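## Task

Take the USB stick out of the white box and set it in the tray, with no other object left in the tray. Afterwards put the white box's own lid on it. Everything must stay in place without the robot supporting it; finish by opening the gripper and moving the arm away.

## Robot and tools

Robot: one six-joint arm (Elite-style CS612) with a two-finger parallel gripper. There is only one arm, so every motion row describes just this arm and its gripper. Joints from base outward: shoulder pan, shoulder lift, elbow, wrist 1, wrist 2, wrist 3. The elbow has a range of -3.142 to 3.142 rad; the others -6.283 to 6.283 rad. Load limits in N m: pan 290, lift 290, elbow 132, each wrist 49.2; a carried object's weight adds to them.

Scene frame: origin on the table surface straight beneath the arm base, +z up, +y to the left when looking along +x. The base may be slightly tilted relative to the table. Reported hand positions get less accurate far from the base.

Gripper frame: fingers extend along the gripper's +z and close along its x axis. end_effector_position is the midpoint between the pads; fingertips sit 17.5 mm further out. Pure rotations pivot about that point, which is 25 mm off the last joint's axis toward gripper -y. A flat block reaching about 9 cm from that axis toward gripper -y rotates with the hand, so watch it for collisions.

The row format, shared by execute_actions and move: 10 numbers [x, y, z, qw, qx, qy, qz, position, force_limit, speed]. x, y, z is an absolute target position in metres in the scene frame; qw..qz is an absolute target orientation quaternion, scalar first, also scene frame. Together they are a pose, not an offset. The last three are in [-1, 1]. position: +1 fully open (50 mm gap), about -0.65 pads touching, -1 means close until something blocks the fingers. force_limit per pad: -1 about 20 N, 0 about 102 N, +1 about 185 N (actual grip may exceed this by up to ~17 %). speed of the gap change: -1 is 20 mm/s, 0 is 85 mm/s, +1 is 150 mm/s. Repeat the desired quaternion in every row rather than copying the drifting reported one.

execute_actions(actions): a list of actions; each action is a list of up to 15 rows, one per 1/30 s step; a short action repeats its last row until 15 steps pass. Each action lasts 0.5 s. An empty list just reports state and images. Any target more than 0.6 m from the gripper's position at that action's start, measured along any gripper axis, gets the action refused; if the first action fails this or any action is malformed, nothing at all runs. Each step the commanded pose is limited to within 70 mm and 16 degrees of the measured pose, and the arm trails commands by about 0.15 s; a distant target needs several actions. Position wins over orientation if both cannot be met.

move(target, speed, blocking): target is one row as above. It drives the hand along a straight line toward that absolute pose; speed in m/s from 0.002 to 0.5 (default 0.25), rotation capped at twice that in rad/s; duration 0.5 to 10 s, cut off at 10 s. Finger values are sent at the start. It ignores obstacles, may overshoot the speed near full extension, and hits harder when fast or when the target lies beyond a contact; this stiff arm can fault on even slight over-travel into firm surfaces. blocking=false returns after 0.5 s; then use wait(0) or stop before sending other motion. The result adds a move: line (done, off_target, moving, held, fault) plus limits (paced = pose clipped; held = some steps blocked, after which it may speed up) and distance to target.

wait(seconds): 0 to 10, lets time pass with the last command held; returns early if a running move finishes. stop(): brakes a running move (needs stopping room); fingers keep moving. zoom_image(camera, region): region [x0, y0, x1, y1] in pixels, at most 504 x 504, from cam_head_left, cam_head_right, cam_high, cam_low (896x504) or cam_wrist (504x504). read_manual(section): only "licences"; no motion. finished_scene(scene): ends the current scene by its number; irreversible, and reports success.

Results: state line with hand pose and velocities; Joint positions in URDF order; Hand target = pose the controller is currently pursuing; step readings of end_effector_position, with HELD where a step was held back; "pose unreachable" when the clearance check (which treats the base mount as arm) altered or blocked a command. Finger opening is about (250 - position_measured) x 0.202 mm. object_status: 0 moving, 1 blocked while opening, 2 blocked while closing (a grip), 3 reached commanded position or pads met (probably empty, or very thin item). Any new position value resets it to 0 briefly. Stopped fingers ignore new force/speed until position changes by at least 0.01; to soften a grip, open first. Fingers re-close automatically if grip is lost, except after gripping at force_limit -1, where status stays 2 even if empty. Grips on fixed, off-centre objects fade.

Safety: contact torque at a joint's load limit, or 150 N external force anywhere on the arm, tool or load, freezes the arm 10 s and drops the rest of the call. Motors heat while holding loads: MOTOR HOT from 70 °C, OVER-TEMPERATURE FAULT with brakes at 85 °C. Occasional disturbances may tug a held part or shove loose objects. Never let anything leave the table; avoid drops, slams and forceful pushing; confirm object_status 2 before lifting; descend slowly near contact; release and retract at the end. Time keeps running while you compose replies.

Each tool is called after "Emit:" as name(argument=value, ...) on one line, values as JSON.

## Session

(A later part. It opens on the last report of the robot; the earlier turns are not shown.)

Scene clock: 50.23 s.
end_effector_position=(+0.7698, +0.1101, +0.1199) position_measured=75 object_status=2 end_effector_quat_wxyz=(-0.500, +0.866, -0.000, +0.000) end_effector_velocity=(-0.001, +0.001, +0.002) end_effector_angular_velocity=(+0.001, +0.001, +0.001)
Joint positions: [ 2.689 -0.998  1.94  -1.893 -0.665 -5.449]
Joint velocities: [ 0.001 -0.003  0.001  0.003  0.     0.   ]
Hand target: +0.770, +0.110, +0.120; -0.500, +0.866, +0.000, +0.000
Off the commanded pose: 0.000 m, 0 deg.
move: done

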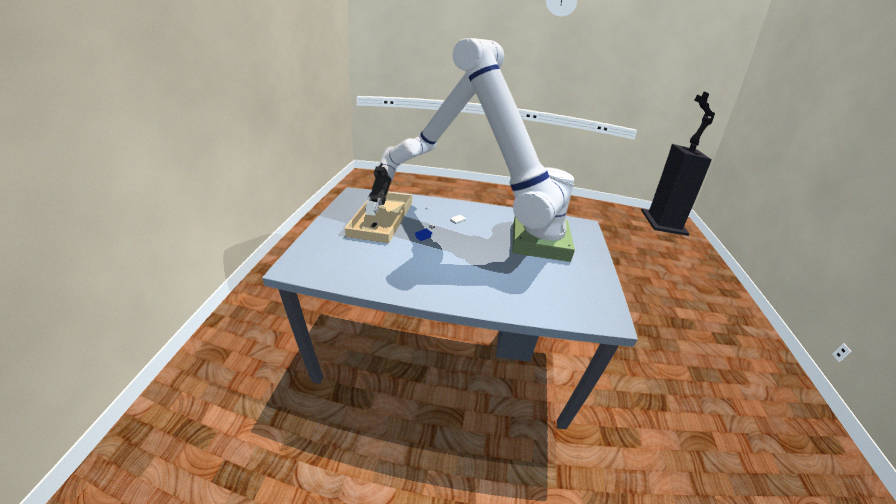

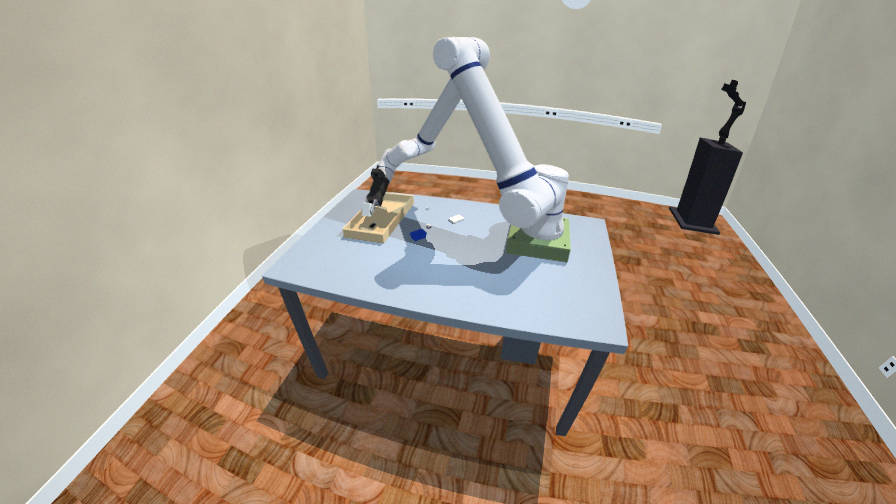

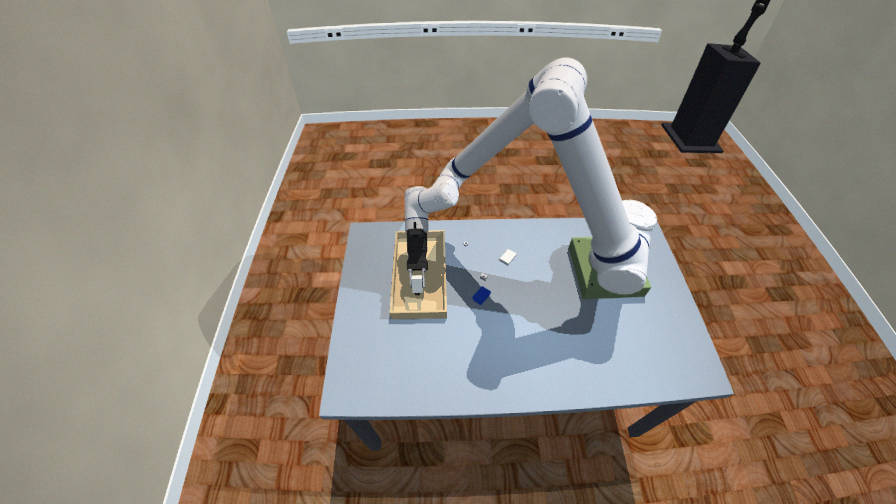

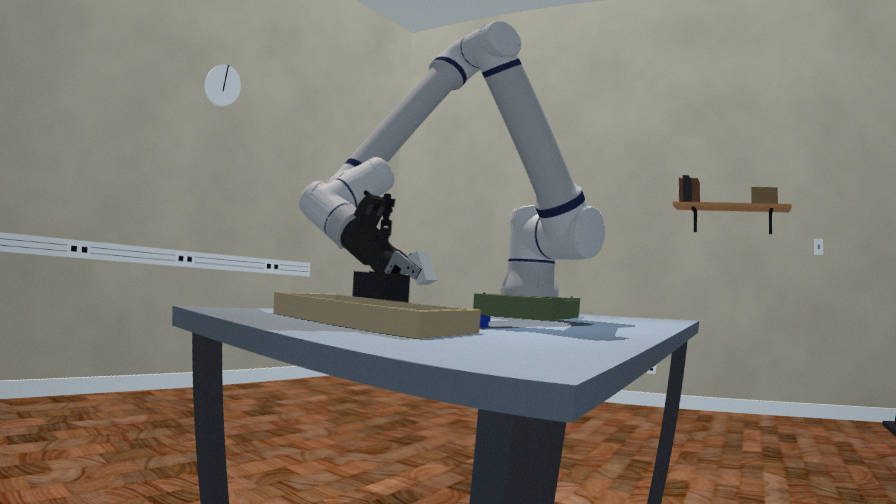

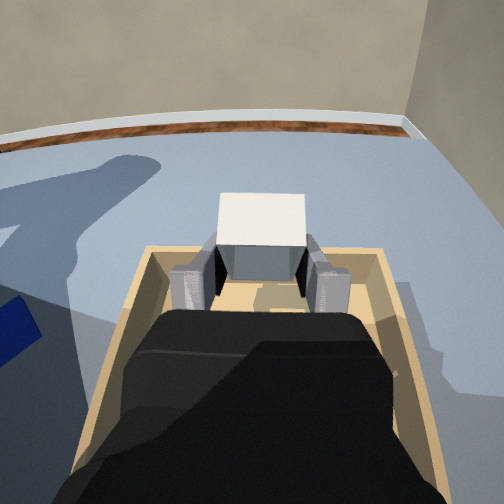

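Return; recentre with a vertical squeeze check.

Emit:
move(target=[0.5084,-0.106,0.1,0.436,0.837,-0.293,-0.152,-1,-0.7,0])

Emit:
move(target=[0.5084,-0.106,0.026,0.436,0.837,-0.293,-0.152,-1,-0.7,0], speed=0.04)

Emit:
move(target=[0.5084,-0.106,0.026,0.436,0.837,-0.293,-0.152,1,-0.7,0])

Emit:
move(target=[0.5084,-0.106,0.034,0,0.944,-0.33,0,1,-0.7,0], speed=0.15)

Emit:
execute_actions(actions=[[[0.5084,-0.106,0.034,0,0.944,-0.33,0,1,-0.7,0]],[[0.5084,-0.106,0.034,0,0.944,-0.33,0,-1,-0.7,-0.5]],[[0.5084,-0.106,0.034,0,0.944,-0.33,0,1,-0.7,0]]])

Emit:
move(target=[0.5084,-0.106,0.06,0,0.944,-0.33,0,1,-0.7,0], speed=0.1)

Emit:
move(target=[0.41,-0.08,0.06,0,0.944,-0.33,0,1,-0.7,0], speed=0.1)

Emit:
move(target=[0.41,-0.08,0.022,0,0.944,-0.33,0,1,-0.7,0], speed=0.03)

Emit:
move(target=[0.41,-0.08,0.022,0,0.944,-0.33,0,-1,-0.7,0])

Scene clock: 57.67 s.
end_effector_position=(+0.5083, -0.1046, +0.0995) position_measured=75 object_status=2 end_effector_quat_wxyz=(+0.435, +0.838, -0.292, -0.154) end_effector_velocity=(-0.002, -0.001, -0.000) end_effector_angular_velocity=(-0.010, +0.004, -0.004)
Joint positions: [ 2.952 -1.206  2.197 -1.951 -2.369 -3.942]
Joint velocities: [-0.     0.003 -0.001  0.011 -0.006  0.013]
Hand target: +0.508, -0.105, +0.099; +0.435, +0.838, -0.292, -0.154
Off the commanded pose: 0.001 m, 0 deg.
move: done

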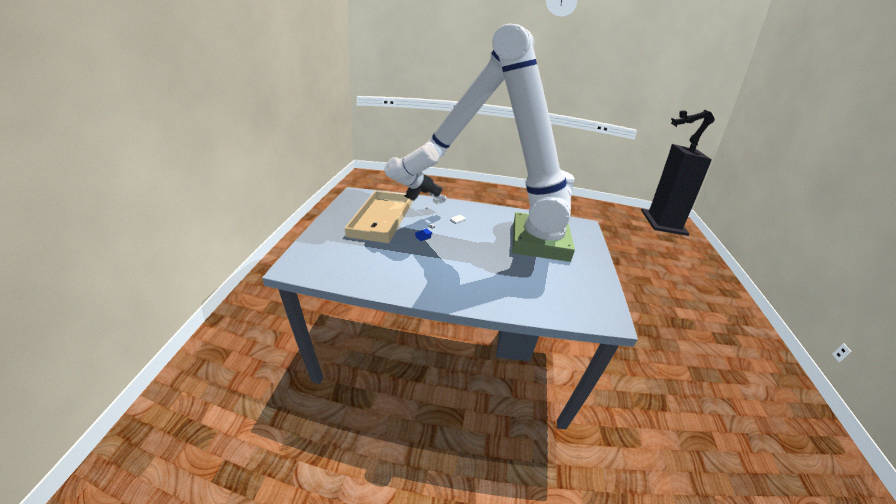

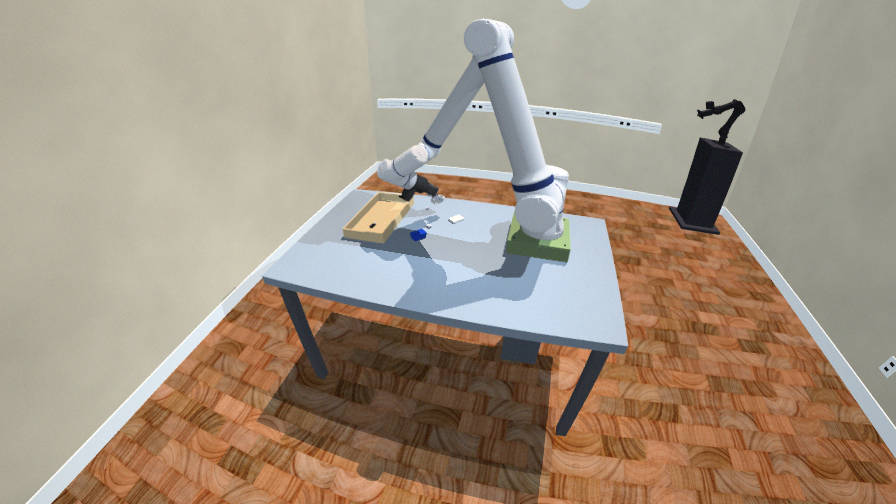

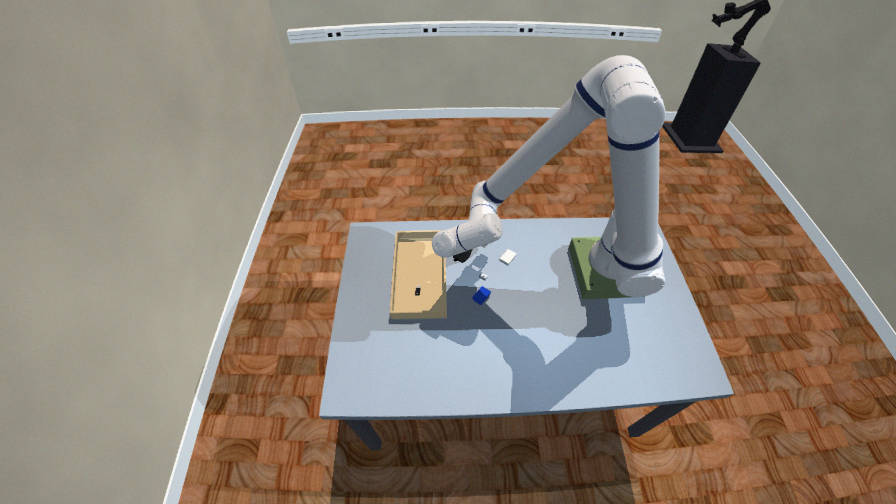

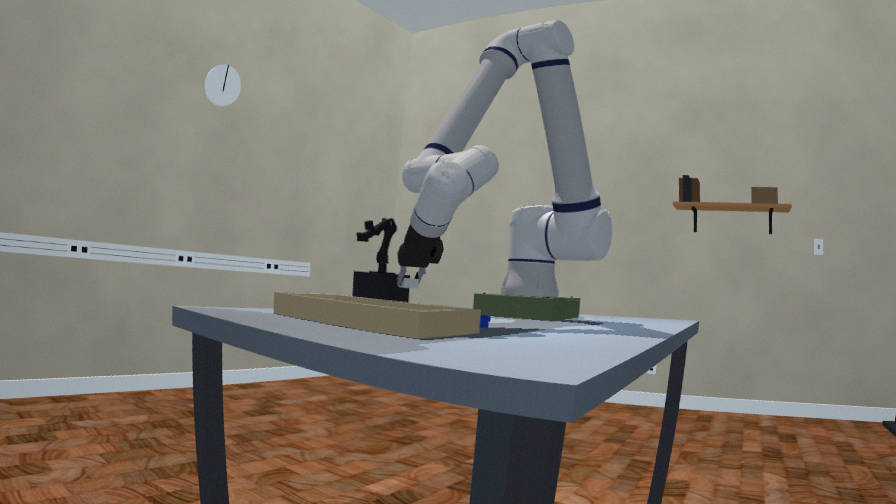

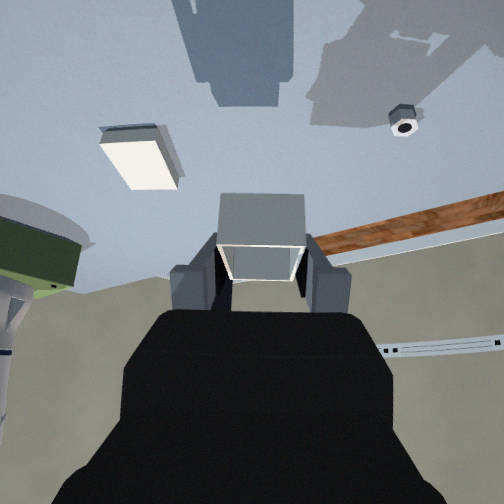

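Scene clock: 59.83 s.
end_effector_position=(+0.5087, -0.1061, +0.0260) position_measured=75 object_status=2 end_effector_quat_wxyz=(+0.436, +0.837, -0.293, -0.152) end_effector_velocity=(+0.000, +0.001, -0.002) end_effector_angular_velocity=(-0.000, -0.000, +0.001)
Joint positions: [ 2.95  -1.076  2.213 -2.101 -2.372 -3.94 ]
Joint velocities: [ 0.001  0.003 -0.    -0.003  0.     0.   ]
Hand target: +0.509, -0.106, +0.026; +0.436, +0.837, -0.293, -0.152
Off the commanded pose: 0.000 m, 0 deg.
move: done

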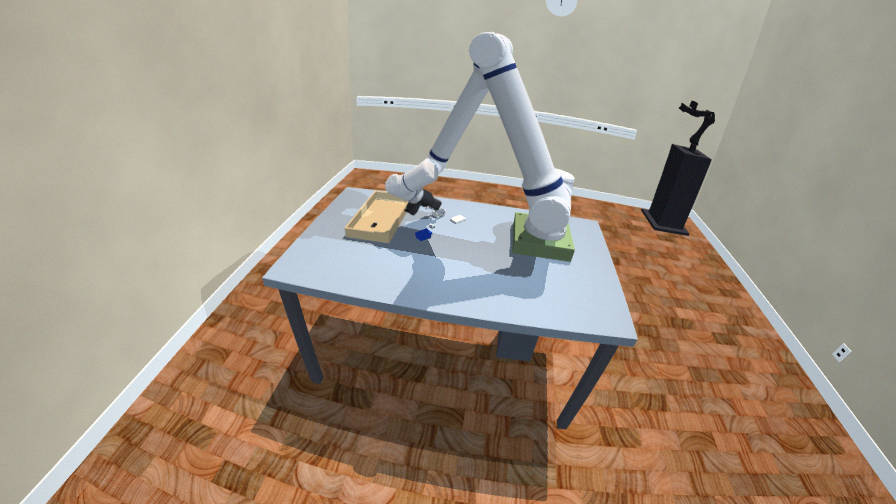

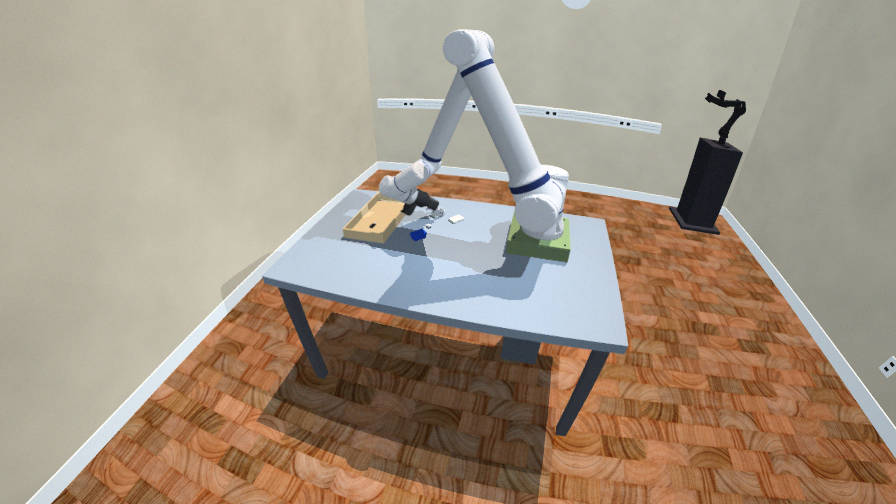

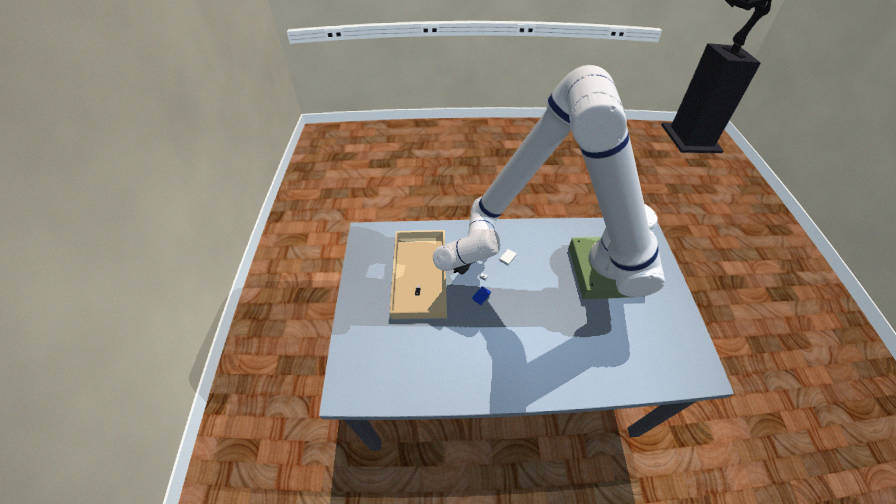

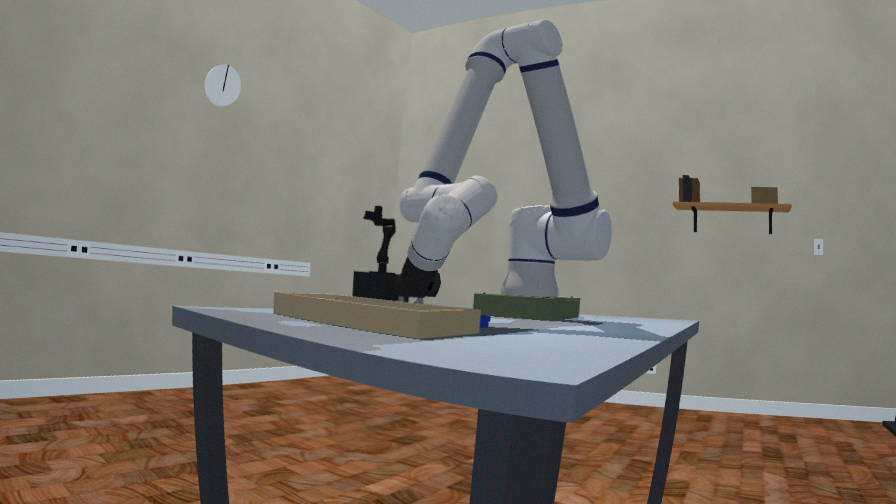

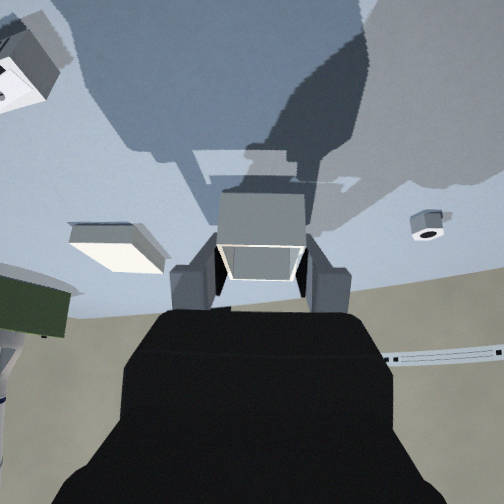

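Scene clock: 60.53 s.
end_effector_position=(+0.5084, -0.1060, +0.0260) position_measured=3 object_status=3 end_effector_quat_wxyz=(+0.436, +0.837, -0.293, -0.152) end_effector_velocity=(-0.000, -0.001, +0.000) end_effector_angular_velocity=(-0.001, +0.000, -0.001)
Joint positions: [ 2.95  -1.076  2.214 -2.101 -2.372 -3.94 ]
Joint velocities: [-0.001 -0.     0.     0.    -0.001  0.   ]
Hand target: +0.508, -0.106, +0.026; +0.436, +0.837, -0.293, -0.152
Off the commanded pose: 0.000 m, 0 deg.
move: done

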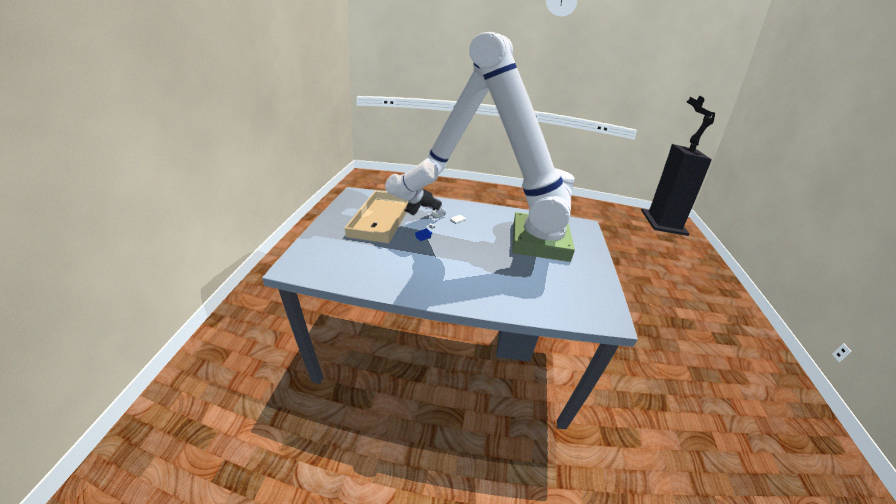

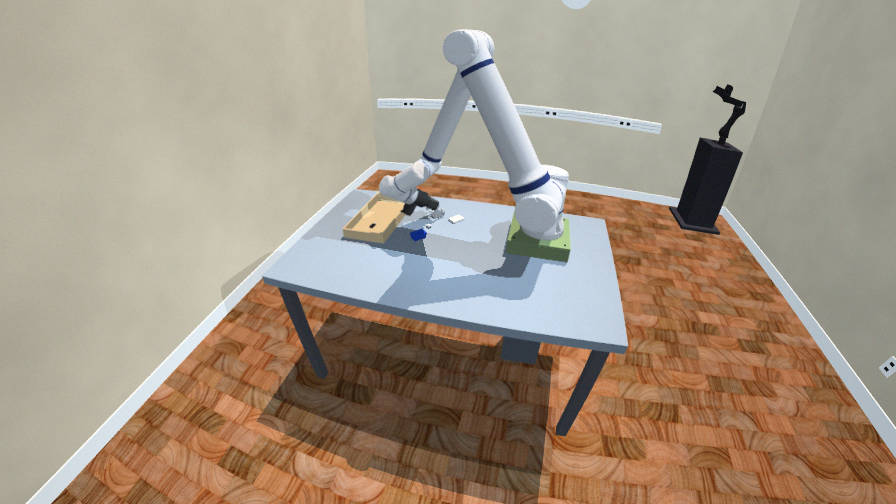

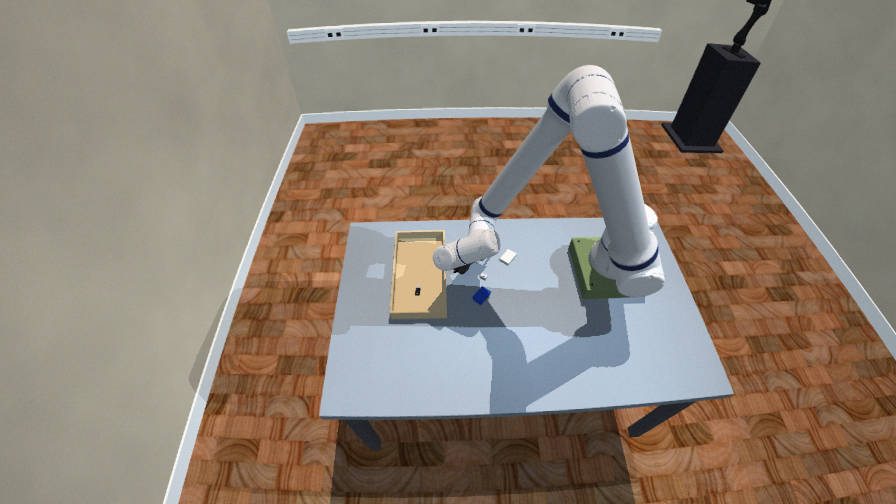

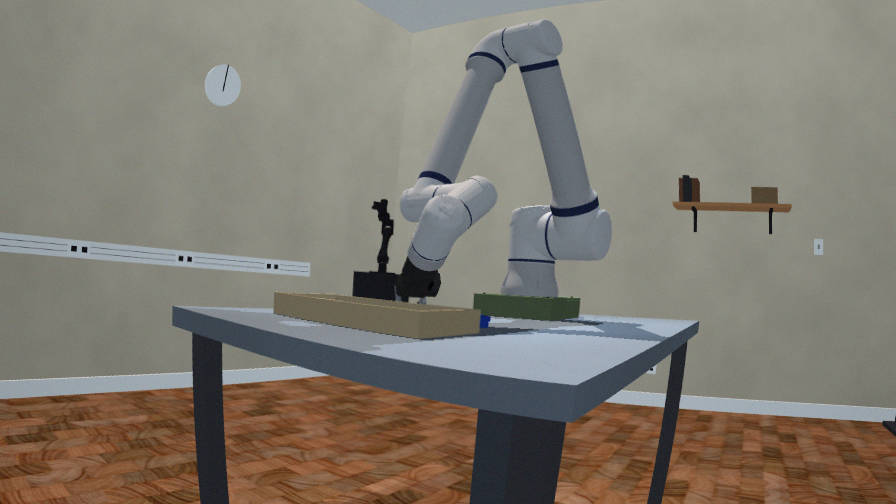

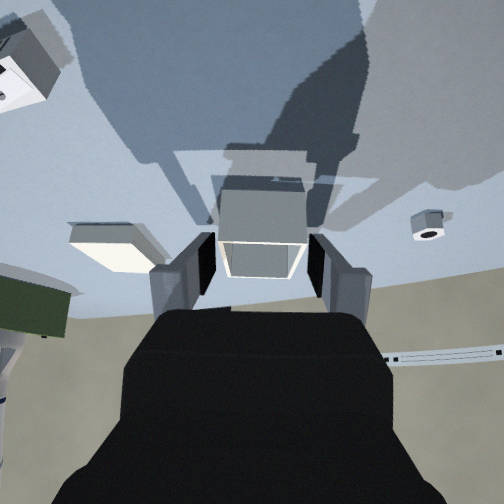

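Scene clock: 64.10 s.
end_effector_position=(+0.5081, -0.1071, +0.0343) position_measured=3 object_status=3 end_effector_quat_wxyz=(+0.002, +0.944, -0.329, +0.001) end_effector_velocity=(+0.000, +0.000, +0.000) end_effector_angular_velocity=(+0.008, -0.006, +0.002)
Joint positions: [ 2.512 -1.335  2.521 -2.761 -1.577 -4.645]
Joint velocities: [-0.005 -0.     0.001 -0.001  0.01  -0.007]
Hand target: +0.508, -0.107, +0.034; +0.002, +0.944, -0.329, +0.001
Off the commanded pose: 0.001 m, 0 deg.
move: done

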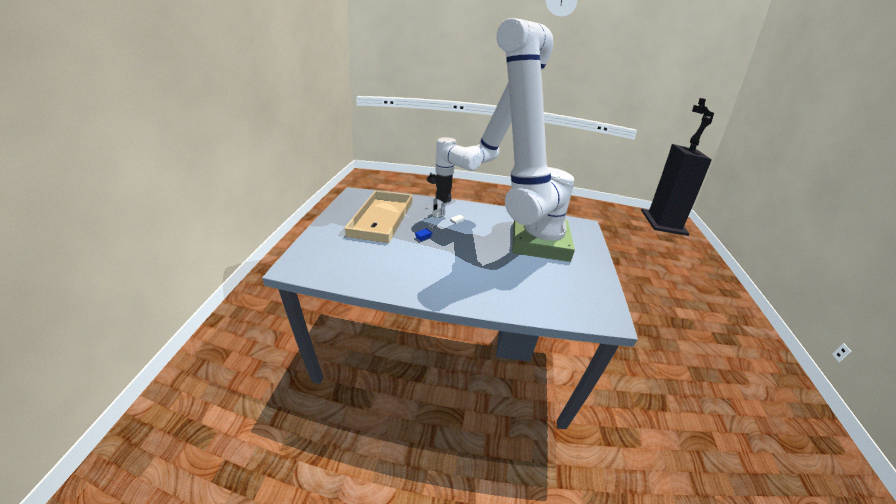

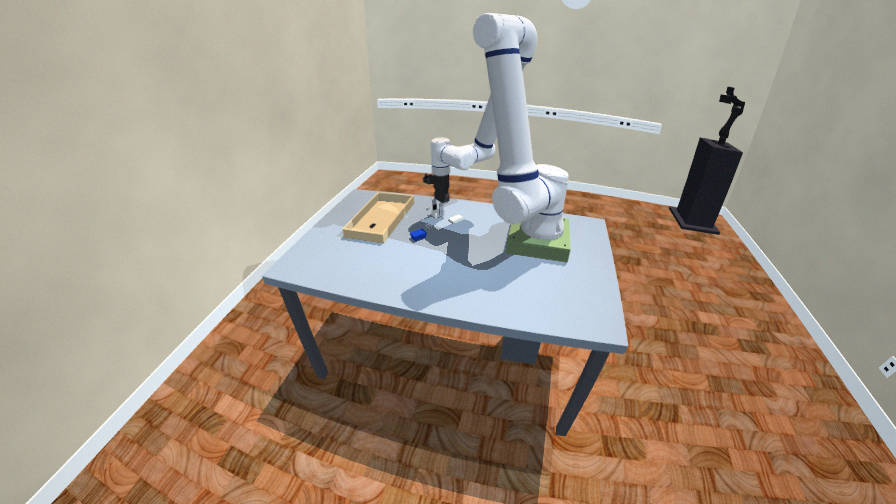

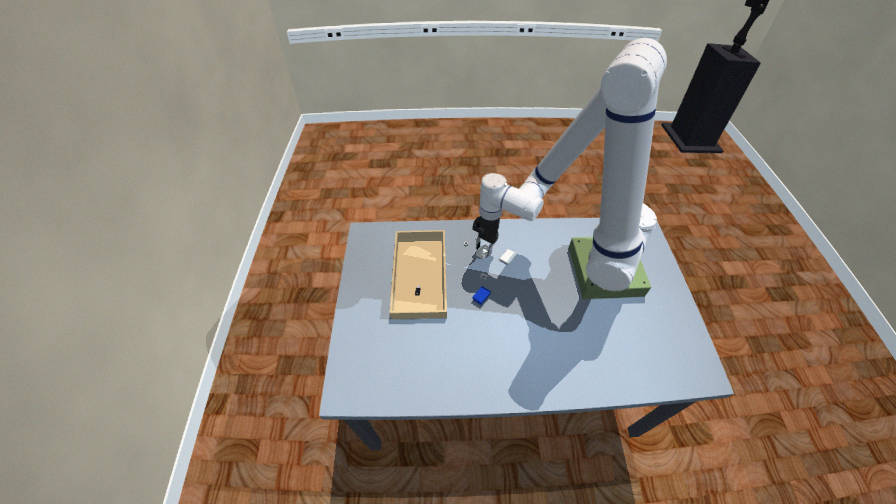

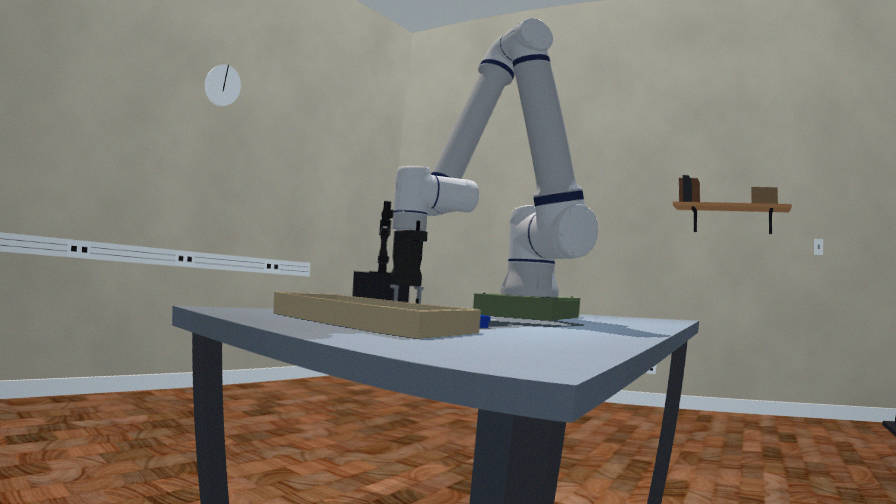

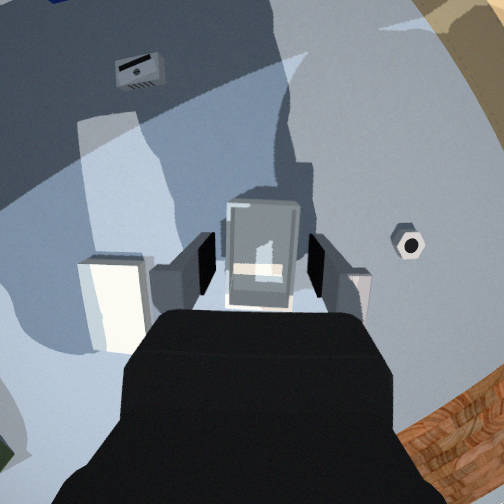

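Scene clock: 65.60 s.
end_effector_position=(+0.5084, -0.1060, +0.0340) position_measured=3 object_status=3 end_effector_quat_wxyz=(-0.000, +0.944, -0.330, -0.000) end_effector_velocity=(-0.000, +0.000, -0.000) end_effector_angular_velocity=(+0.000, -0.000, +0.000)
Joint positions: [ 2.512 -1.335  2.52  -2.758 -1.573 -4.644]
Joint velocities: [ 0.    -0.     0.001 -0.     0.     0.   ]
Hand target: +0.508, -0.106, +0.034; -0.000, +0.944, -0.330, +0.000
Off the commanded pose: 0.000 m, 0 deg.
Step readings (end_effector_position; steps 1 to 15: 1st action; 16 to 30: 2nd action; 31 to 45: 3rd action):
0: (+0.5081, -0.1071, +0.0343)
1: (+0.5081, -0.1071, +0.0343)
2: (+0.5082, -0.1068, +0.0343)
4: (+0.5082, -0.1063, +0.0342)
8: (+0.5084, -0.1061, +0.0341)
15: (+0.5084, -0.1060, +0.0340)
16: (+0.5084, -0.1060, +0.0340)
17: (+0.5084, -0.1060, +0.0340)
19: (+0.5084, -0.1060, +0.0340)
23: (+0.5084, -0.1060, +0.0340)
30: (+0.5084, -0.1060, +0.0340)
31: (+0.5084, -0.1060, +0.0340)
32: (+0.5084, -0.1060, +0.0340)
34: (+0.5084, -0.1060, +0.0340)
38: (+0.5084, -0.1060, +0.0340)
45: end_effector_position above

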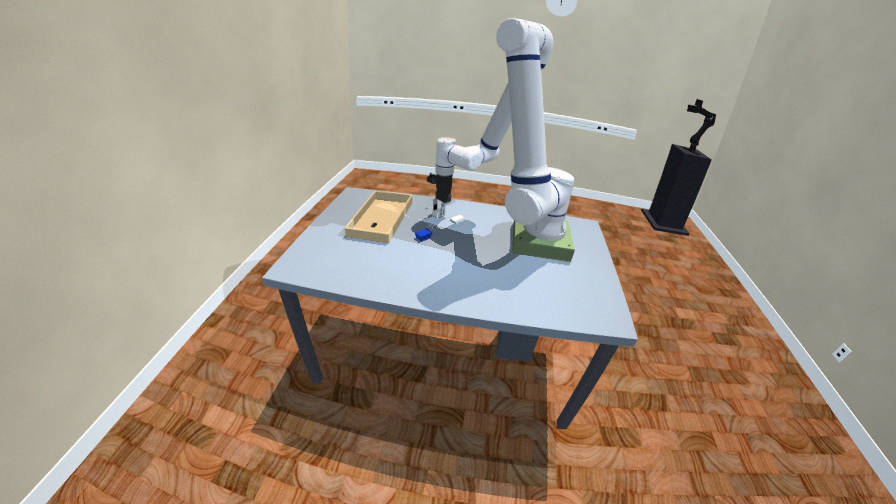

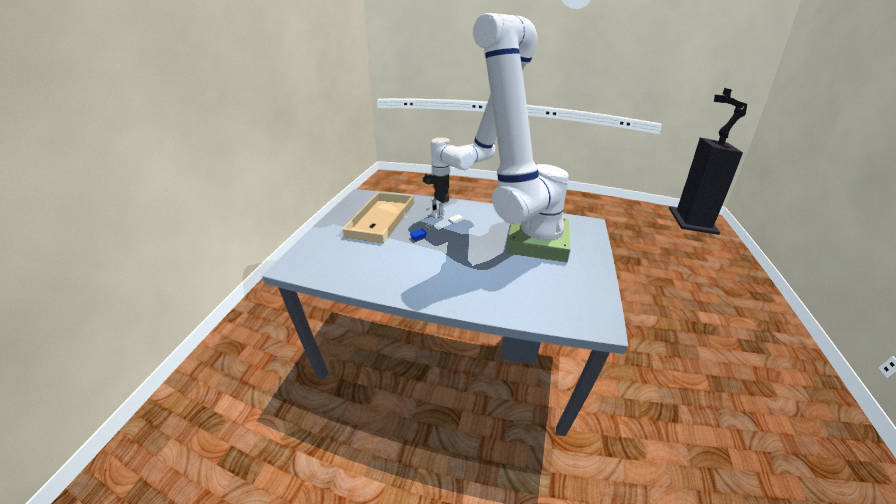

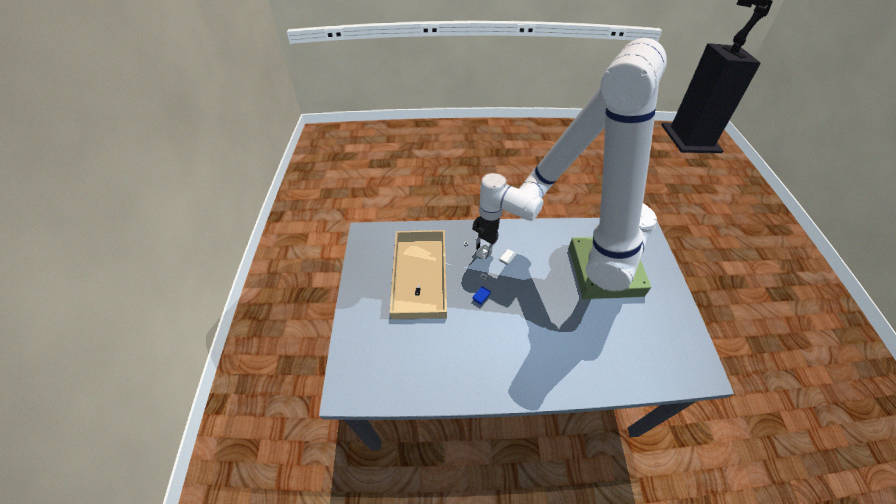

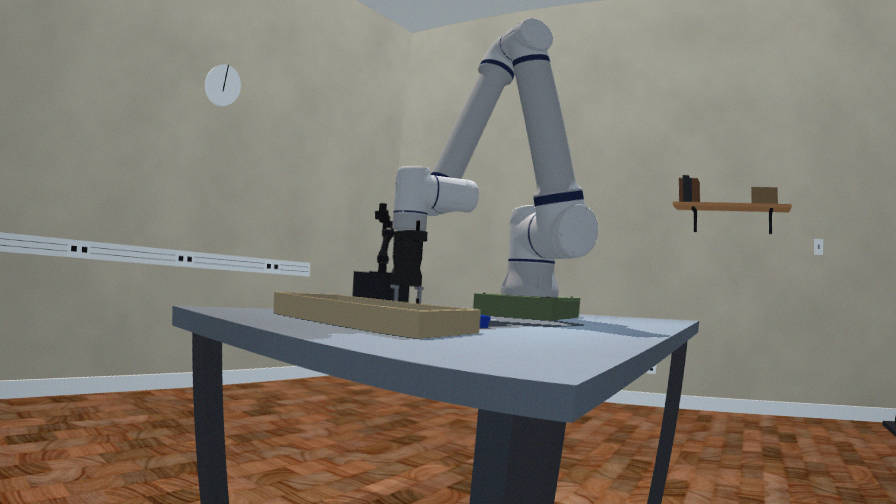

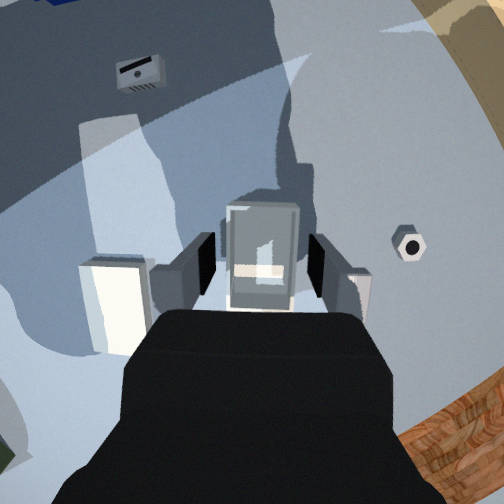

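Scene clock: 66.40 s.
end_effector_position=(+0.5083, -0.1059, +0.0599) position_measured=3 object_status=3 end_effector_quat_wxyz=(-0.000, +0.944, -0.330, +0.000) end_effector_velocity=(+0.000, -0.001, +0.002) end_effector_angular_velocity=(-0.000, -0.000, -0.001)
Joint positions: [ 2.512 -1.4    2.51  -2.682 -1.573 -4.644]
Joint velocities: [-0.001 -0.005 -0.001  0.006 -0.     0.   ]
Hand target: +0.508, -0.106, +0.060; -0.000, +0.944, -0.330, +0.000
Off the commanded pose: 0.000 m, 0 deg.
move: done

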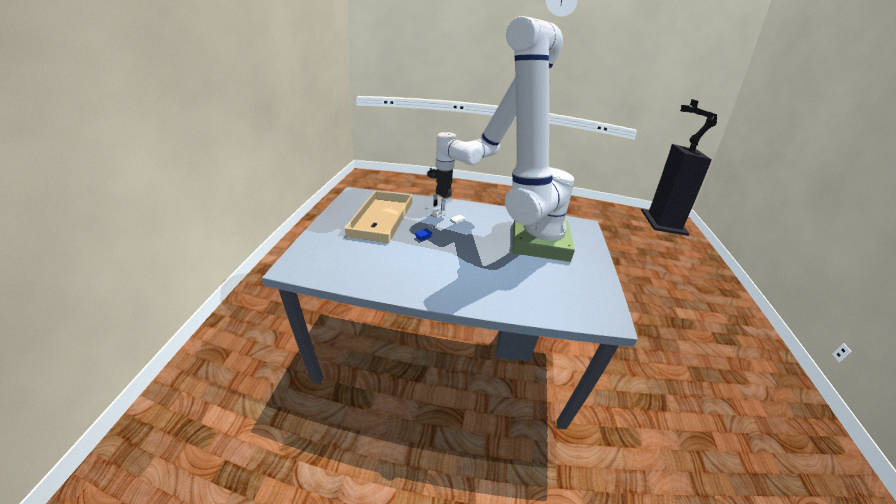

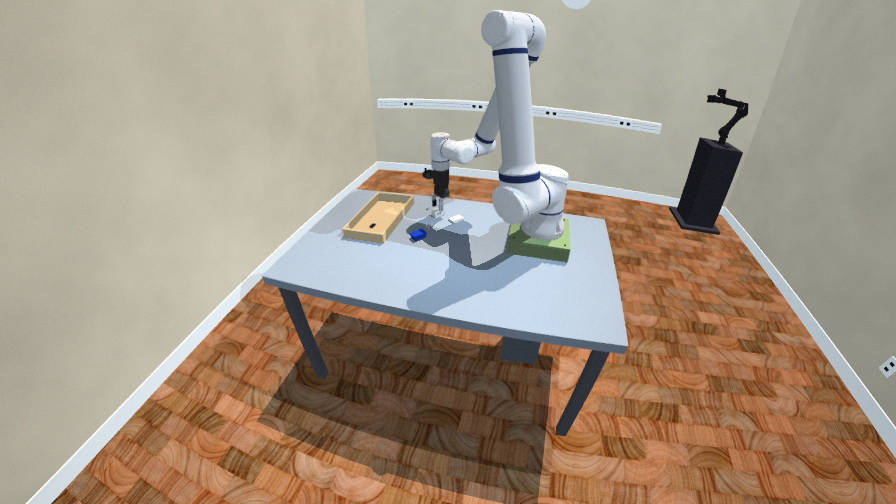

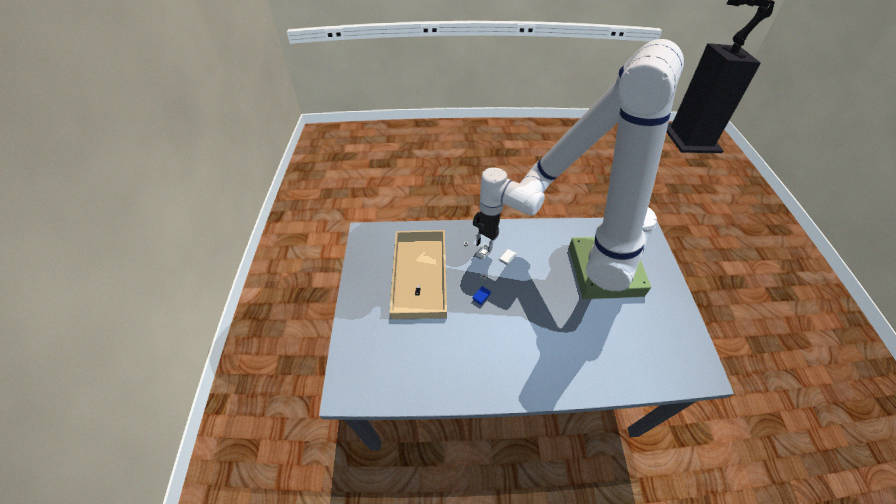

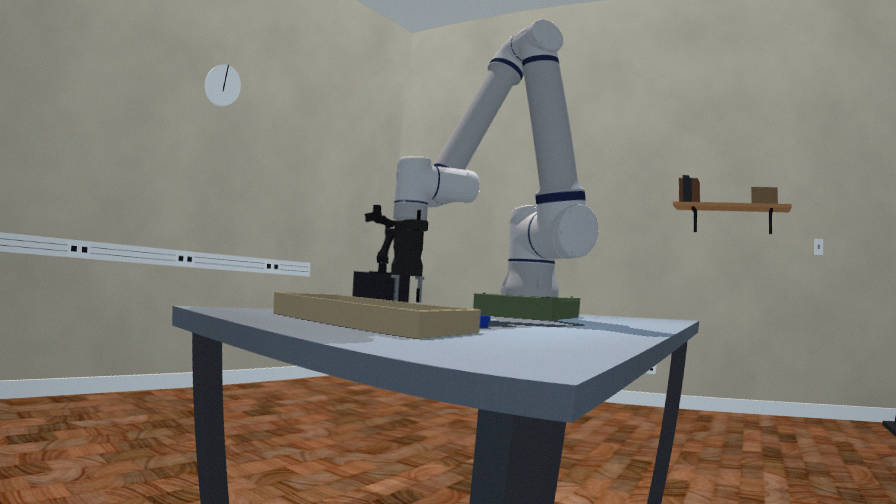

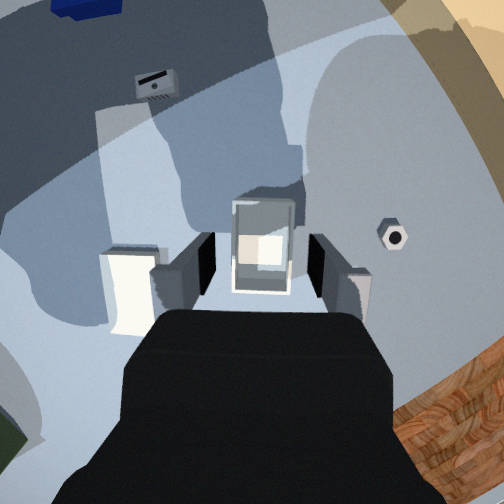

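Scene clock: 67.83 s.
end_effector_position=(+0.4101, -0.0800, +0.0596) position_measured=3 object_status=3 end_effector_quat_wxyz=(+0.000, +0.944, -0.330, -0.000) end_effector_velocity=(-0.002, +0.001, +0.000) end_effector_angular_velocity=(+0.001, -0.001, +0.002)
Joint positions: [ 2.42  -1.549  2.696 -2.72  -1.574 -4.736]
Joint velocities: [-0.001 -0.004  0.003  0.     0.002 -0.003]
Hand target: +0.410, -0.080, +0.060; +0.000, +0.944, -0.330, -0.000
Off the commanded pose: 0.000 m, 0 deg.
move: done

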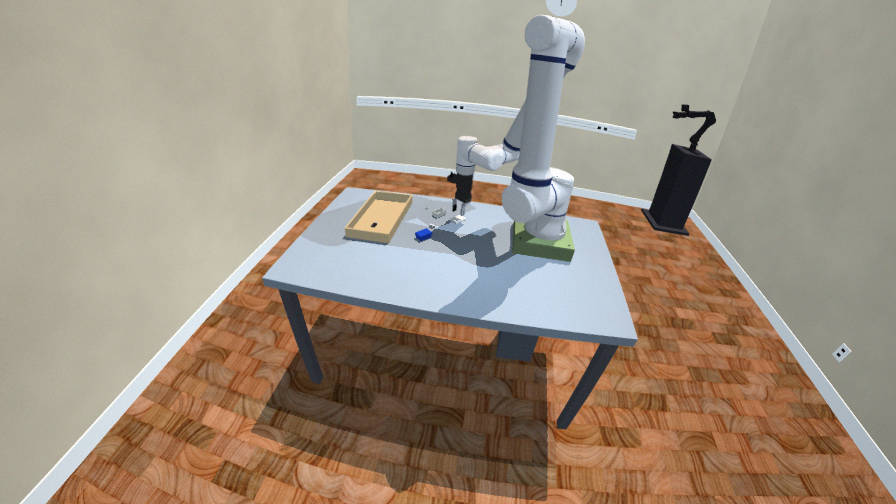

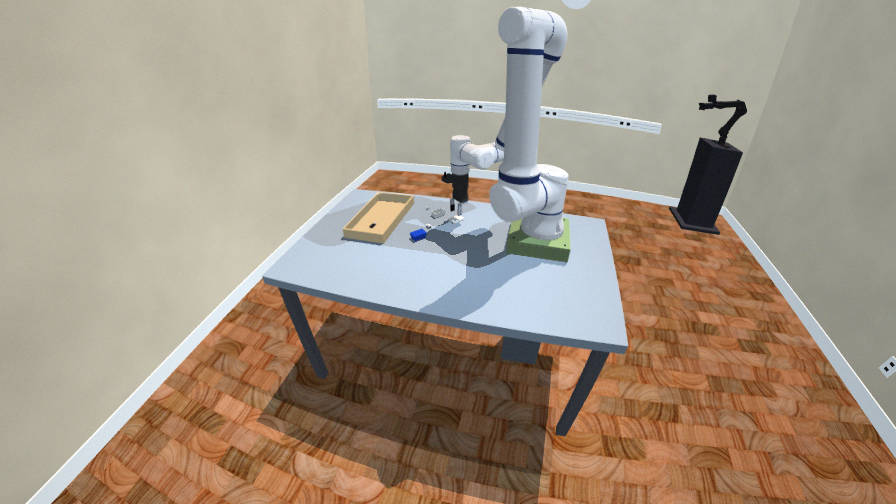

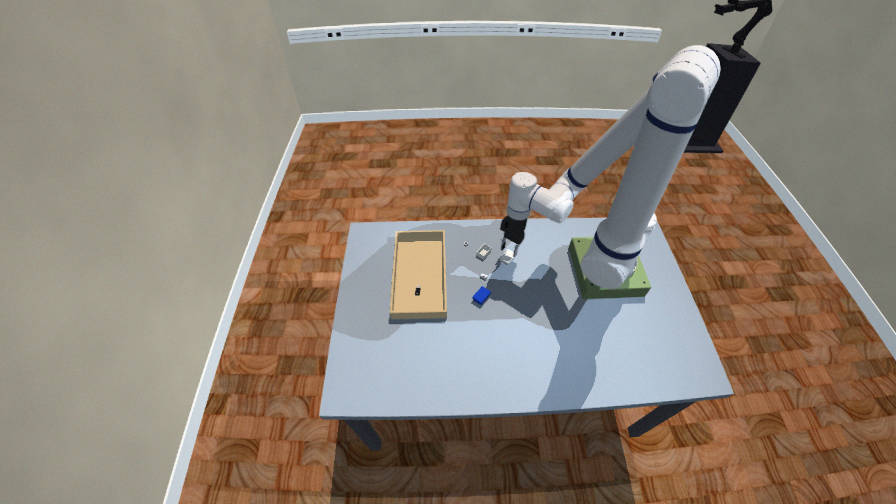

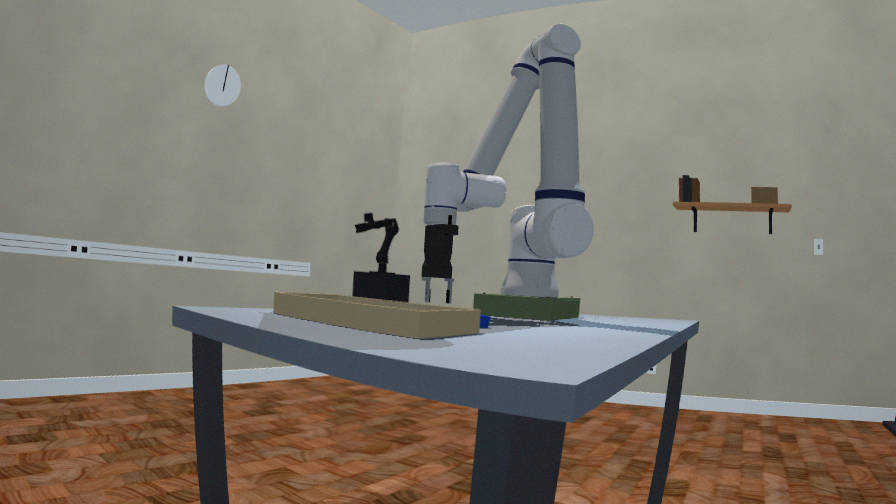

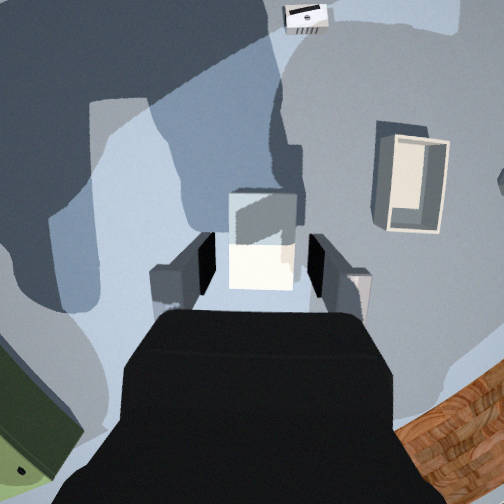

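Scene clock: 69.37 s.
end_effector_position=(+0.4101, -0.0801, +0.0220) position_measured=3 object_status=3 end_effector_quat_wxyz=(+0.000, +0.944, -0.330, -0.000) end_effector_velocity=(+0.000, +0.001, -0.002) end_effector_angular_velocity=(-0.000, -0.001, +0.002)
Joint positions: [ 2.419 -1.413  2.715 -2.875 -1.573 -4.737]
Joint velocities: [ 0.001  0.007  0.001 -0.009  0.    -0.   ]
Hand target: +0.410, -0.080, +0.022; +0.000, +0.944, -0.330, -0.000
Off the commanded pose: 0.000 m, 0 deg.
move: done

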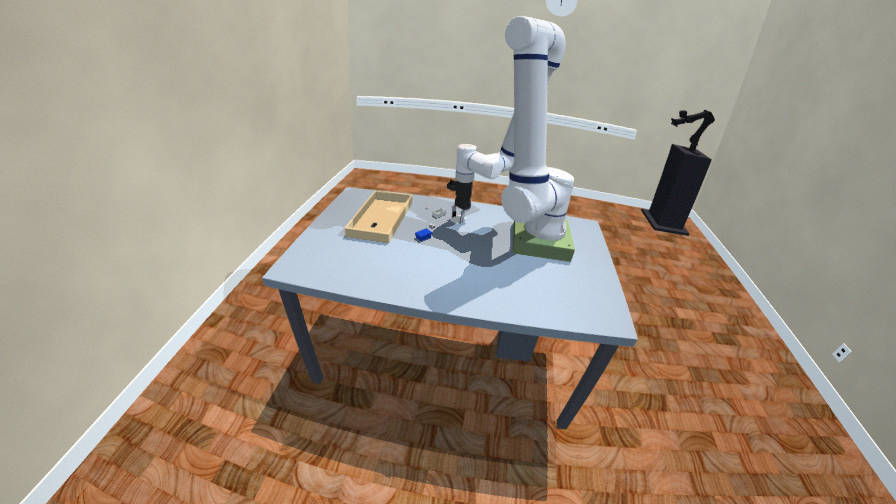

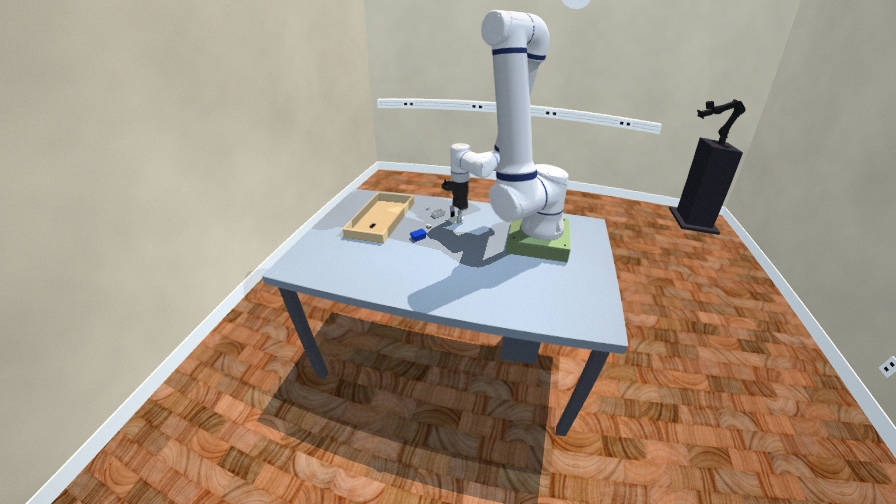

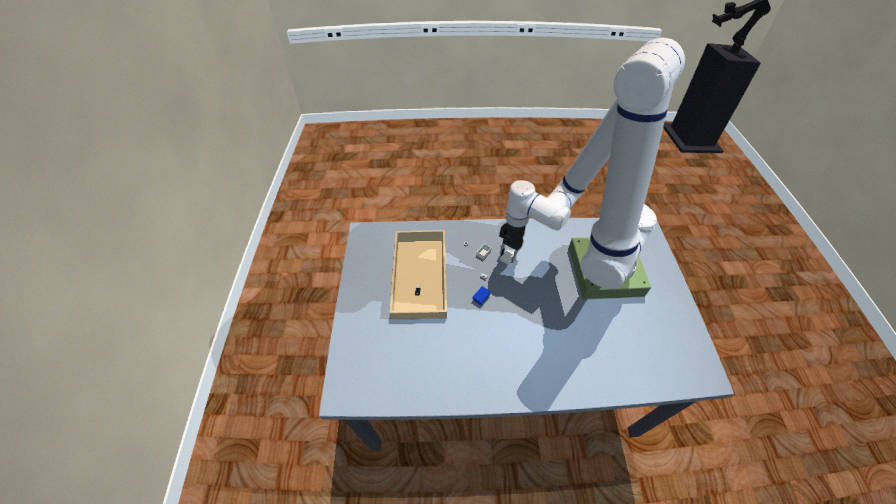

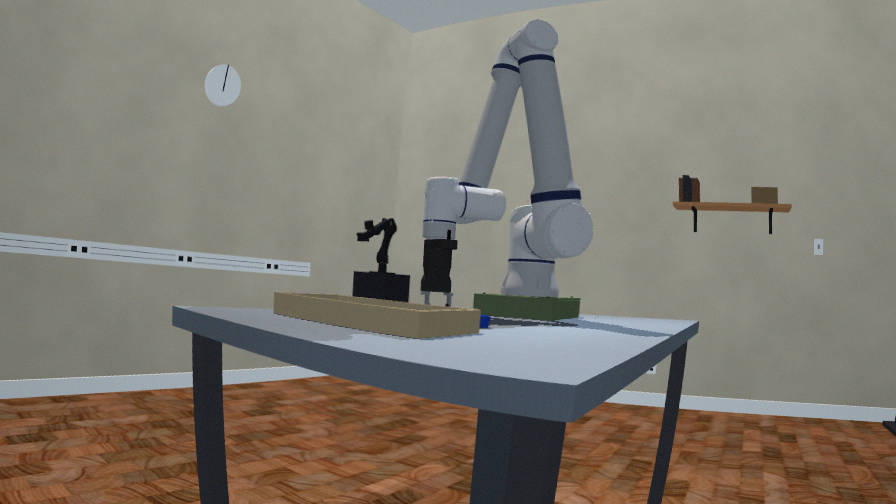

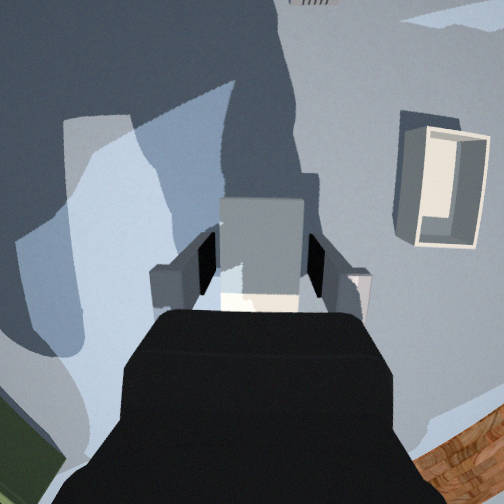

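Scene clock: 70.07 s.
end_effector_position=(+0.4100, -0.0800, +0.0220) position_measured=49 object_status=2 end_effector_quat_wxyz=(-0.000, +0.944, -0.330, -0.000) end_effector_velocity=(+0.000, -0.000, +0.000) end_effector_angular_velocity=(-0.001, -0.000, -0.000)
Joint positions: [ 2.419 -1.413  2.716 -2.875 -1.573 -4.737]
Joint velocities: [ 0.    -0.    -0.    -0.001 -0.001  0.001]
Hand target: +0.410, -0.080, +0.022; +0.000, +0.944, -0.330, -0.000
Off the commanded pose: 0.000 m, 0 deg.
move: done

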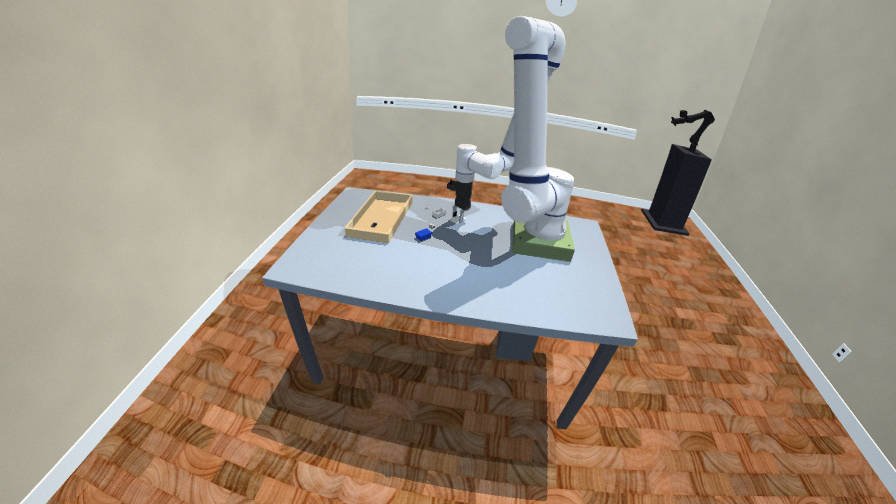

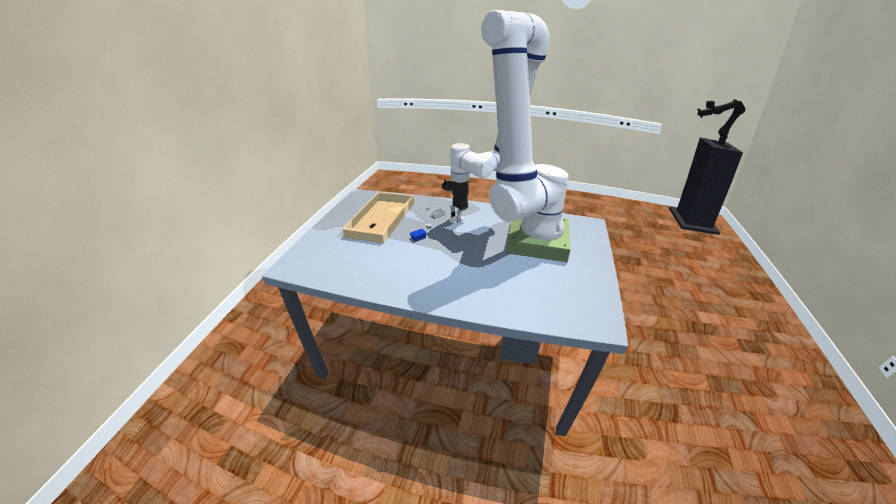

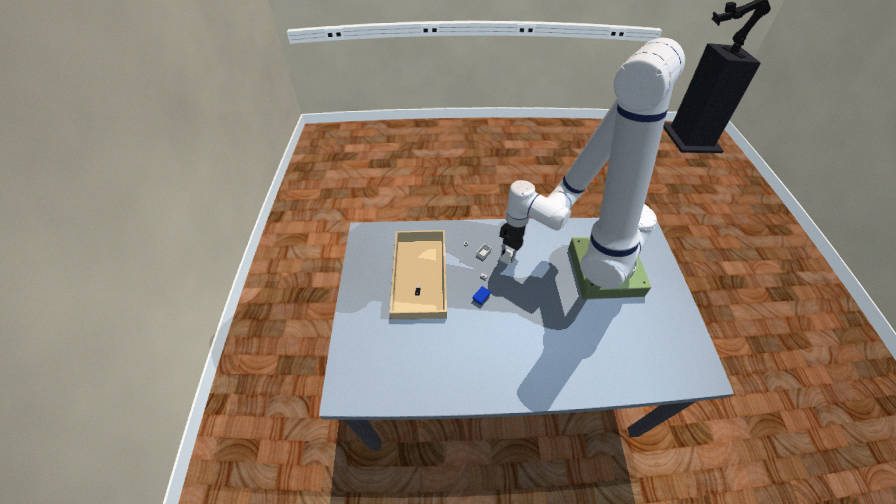

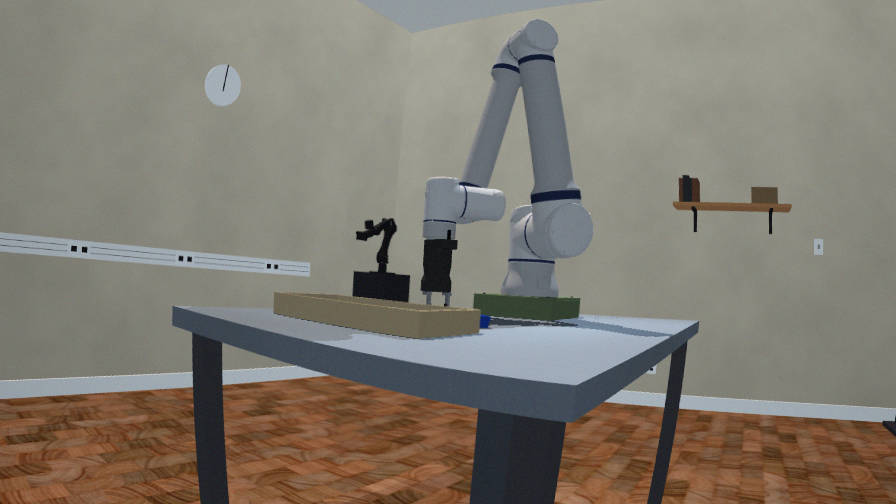

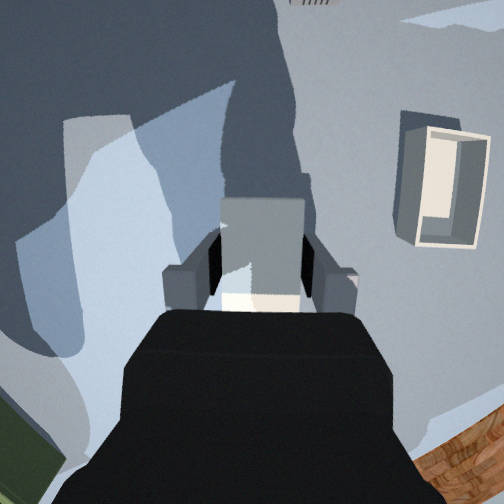

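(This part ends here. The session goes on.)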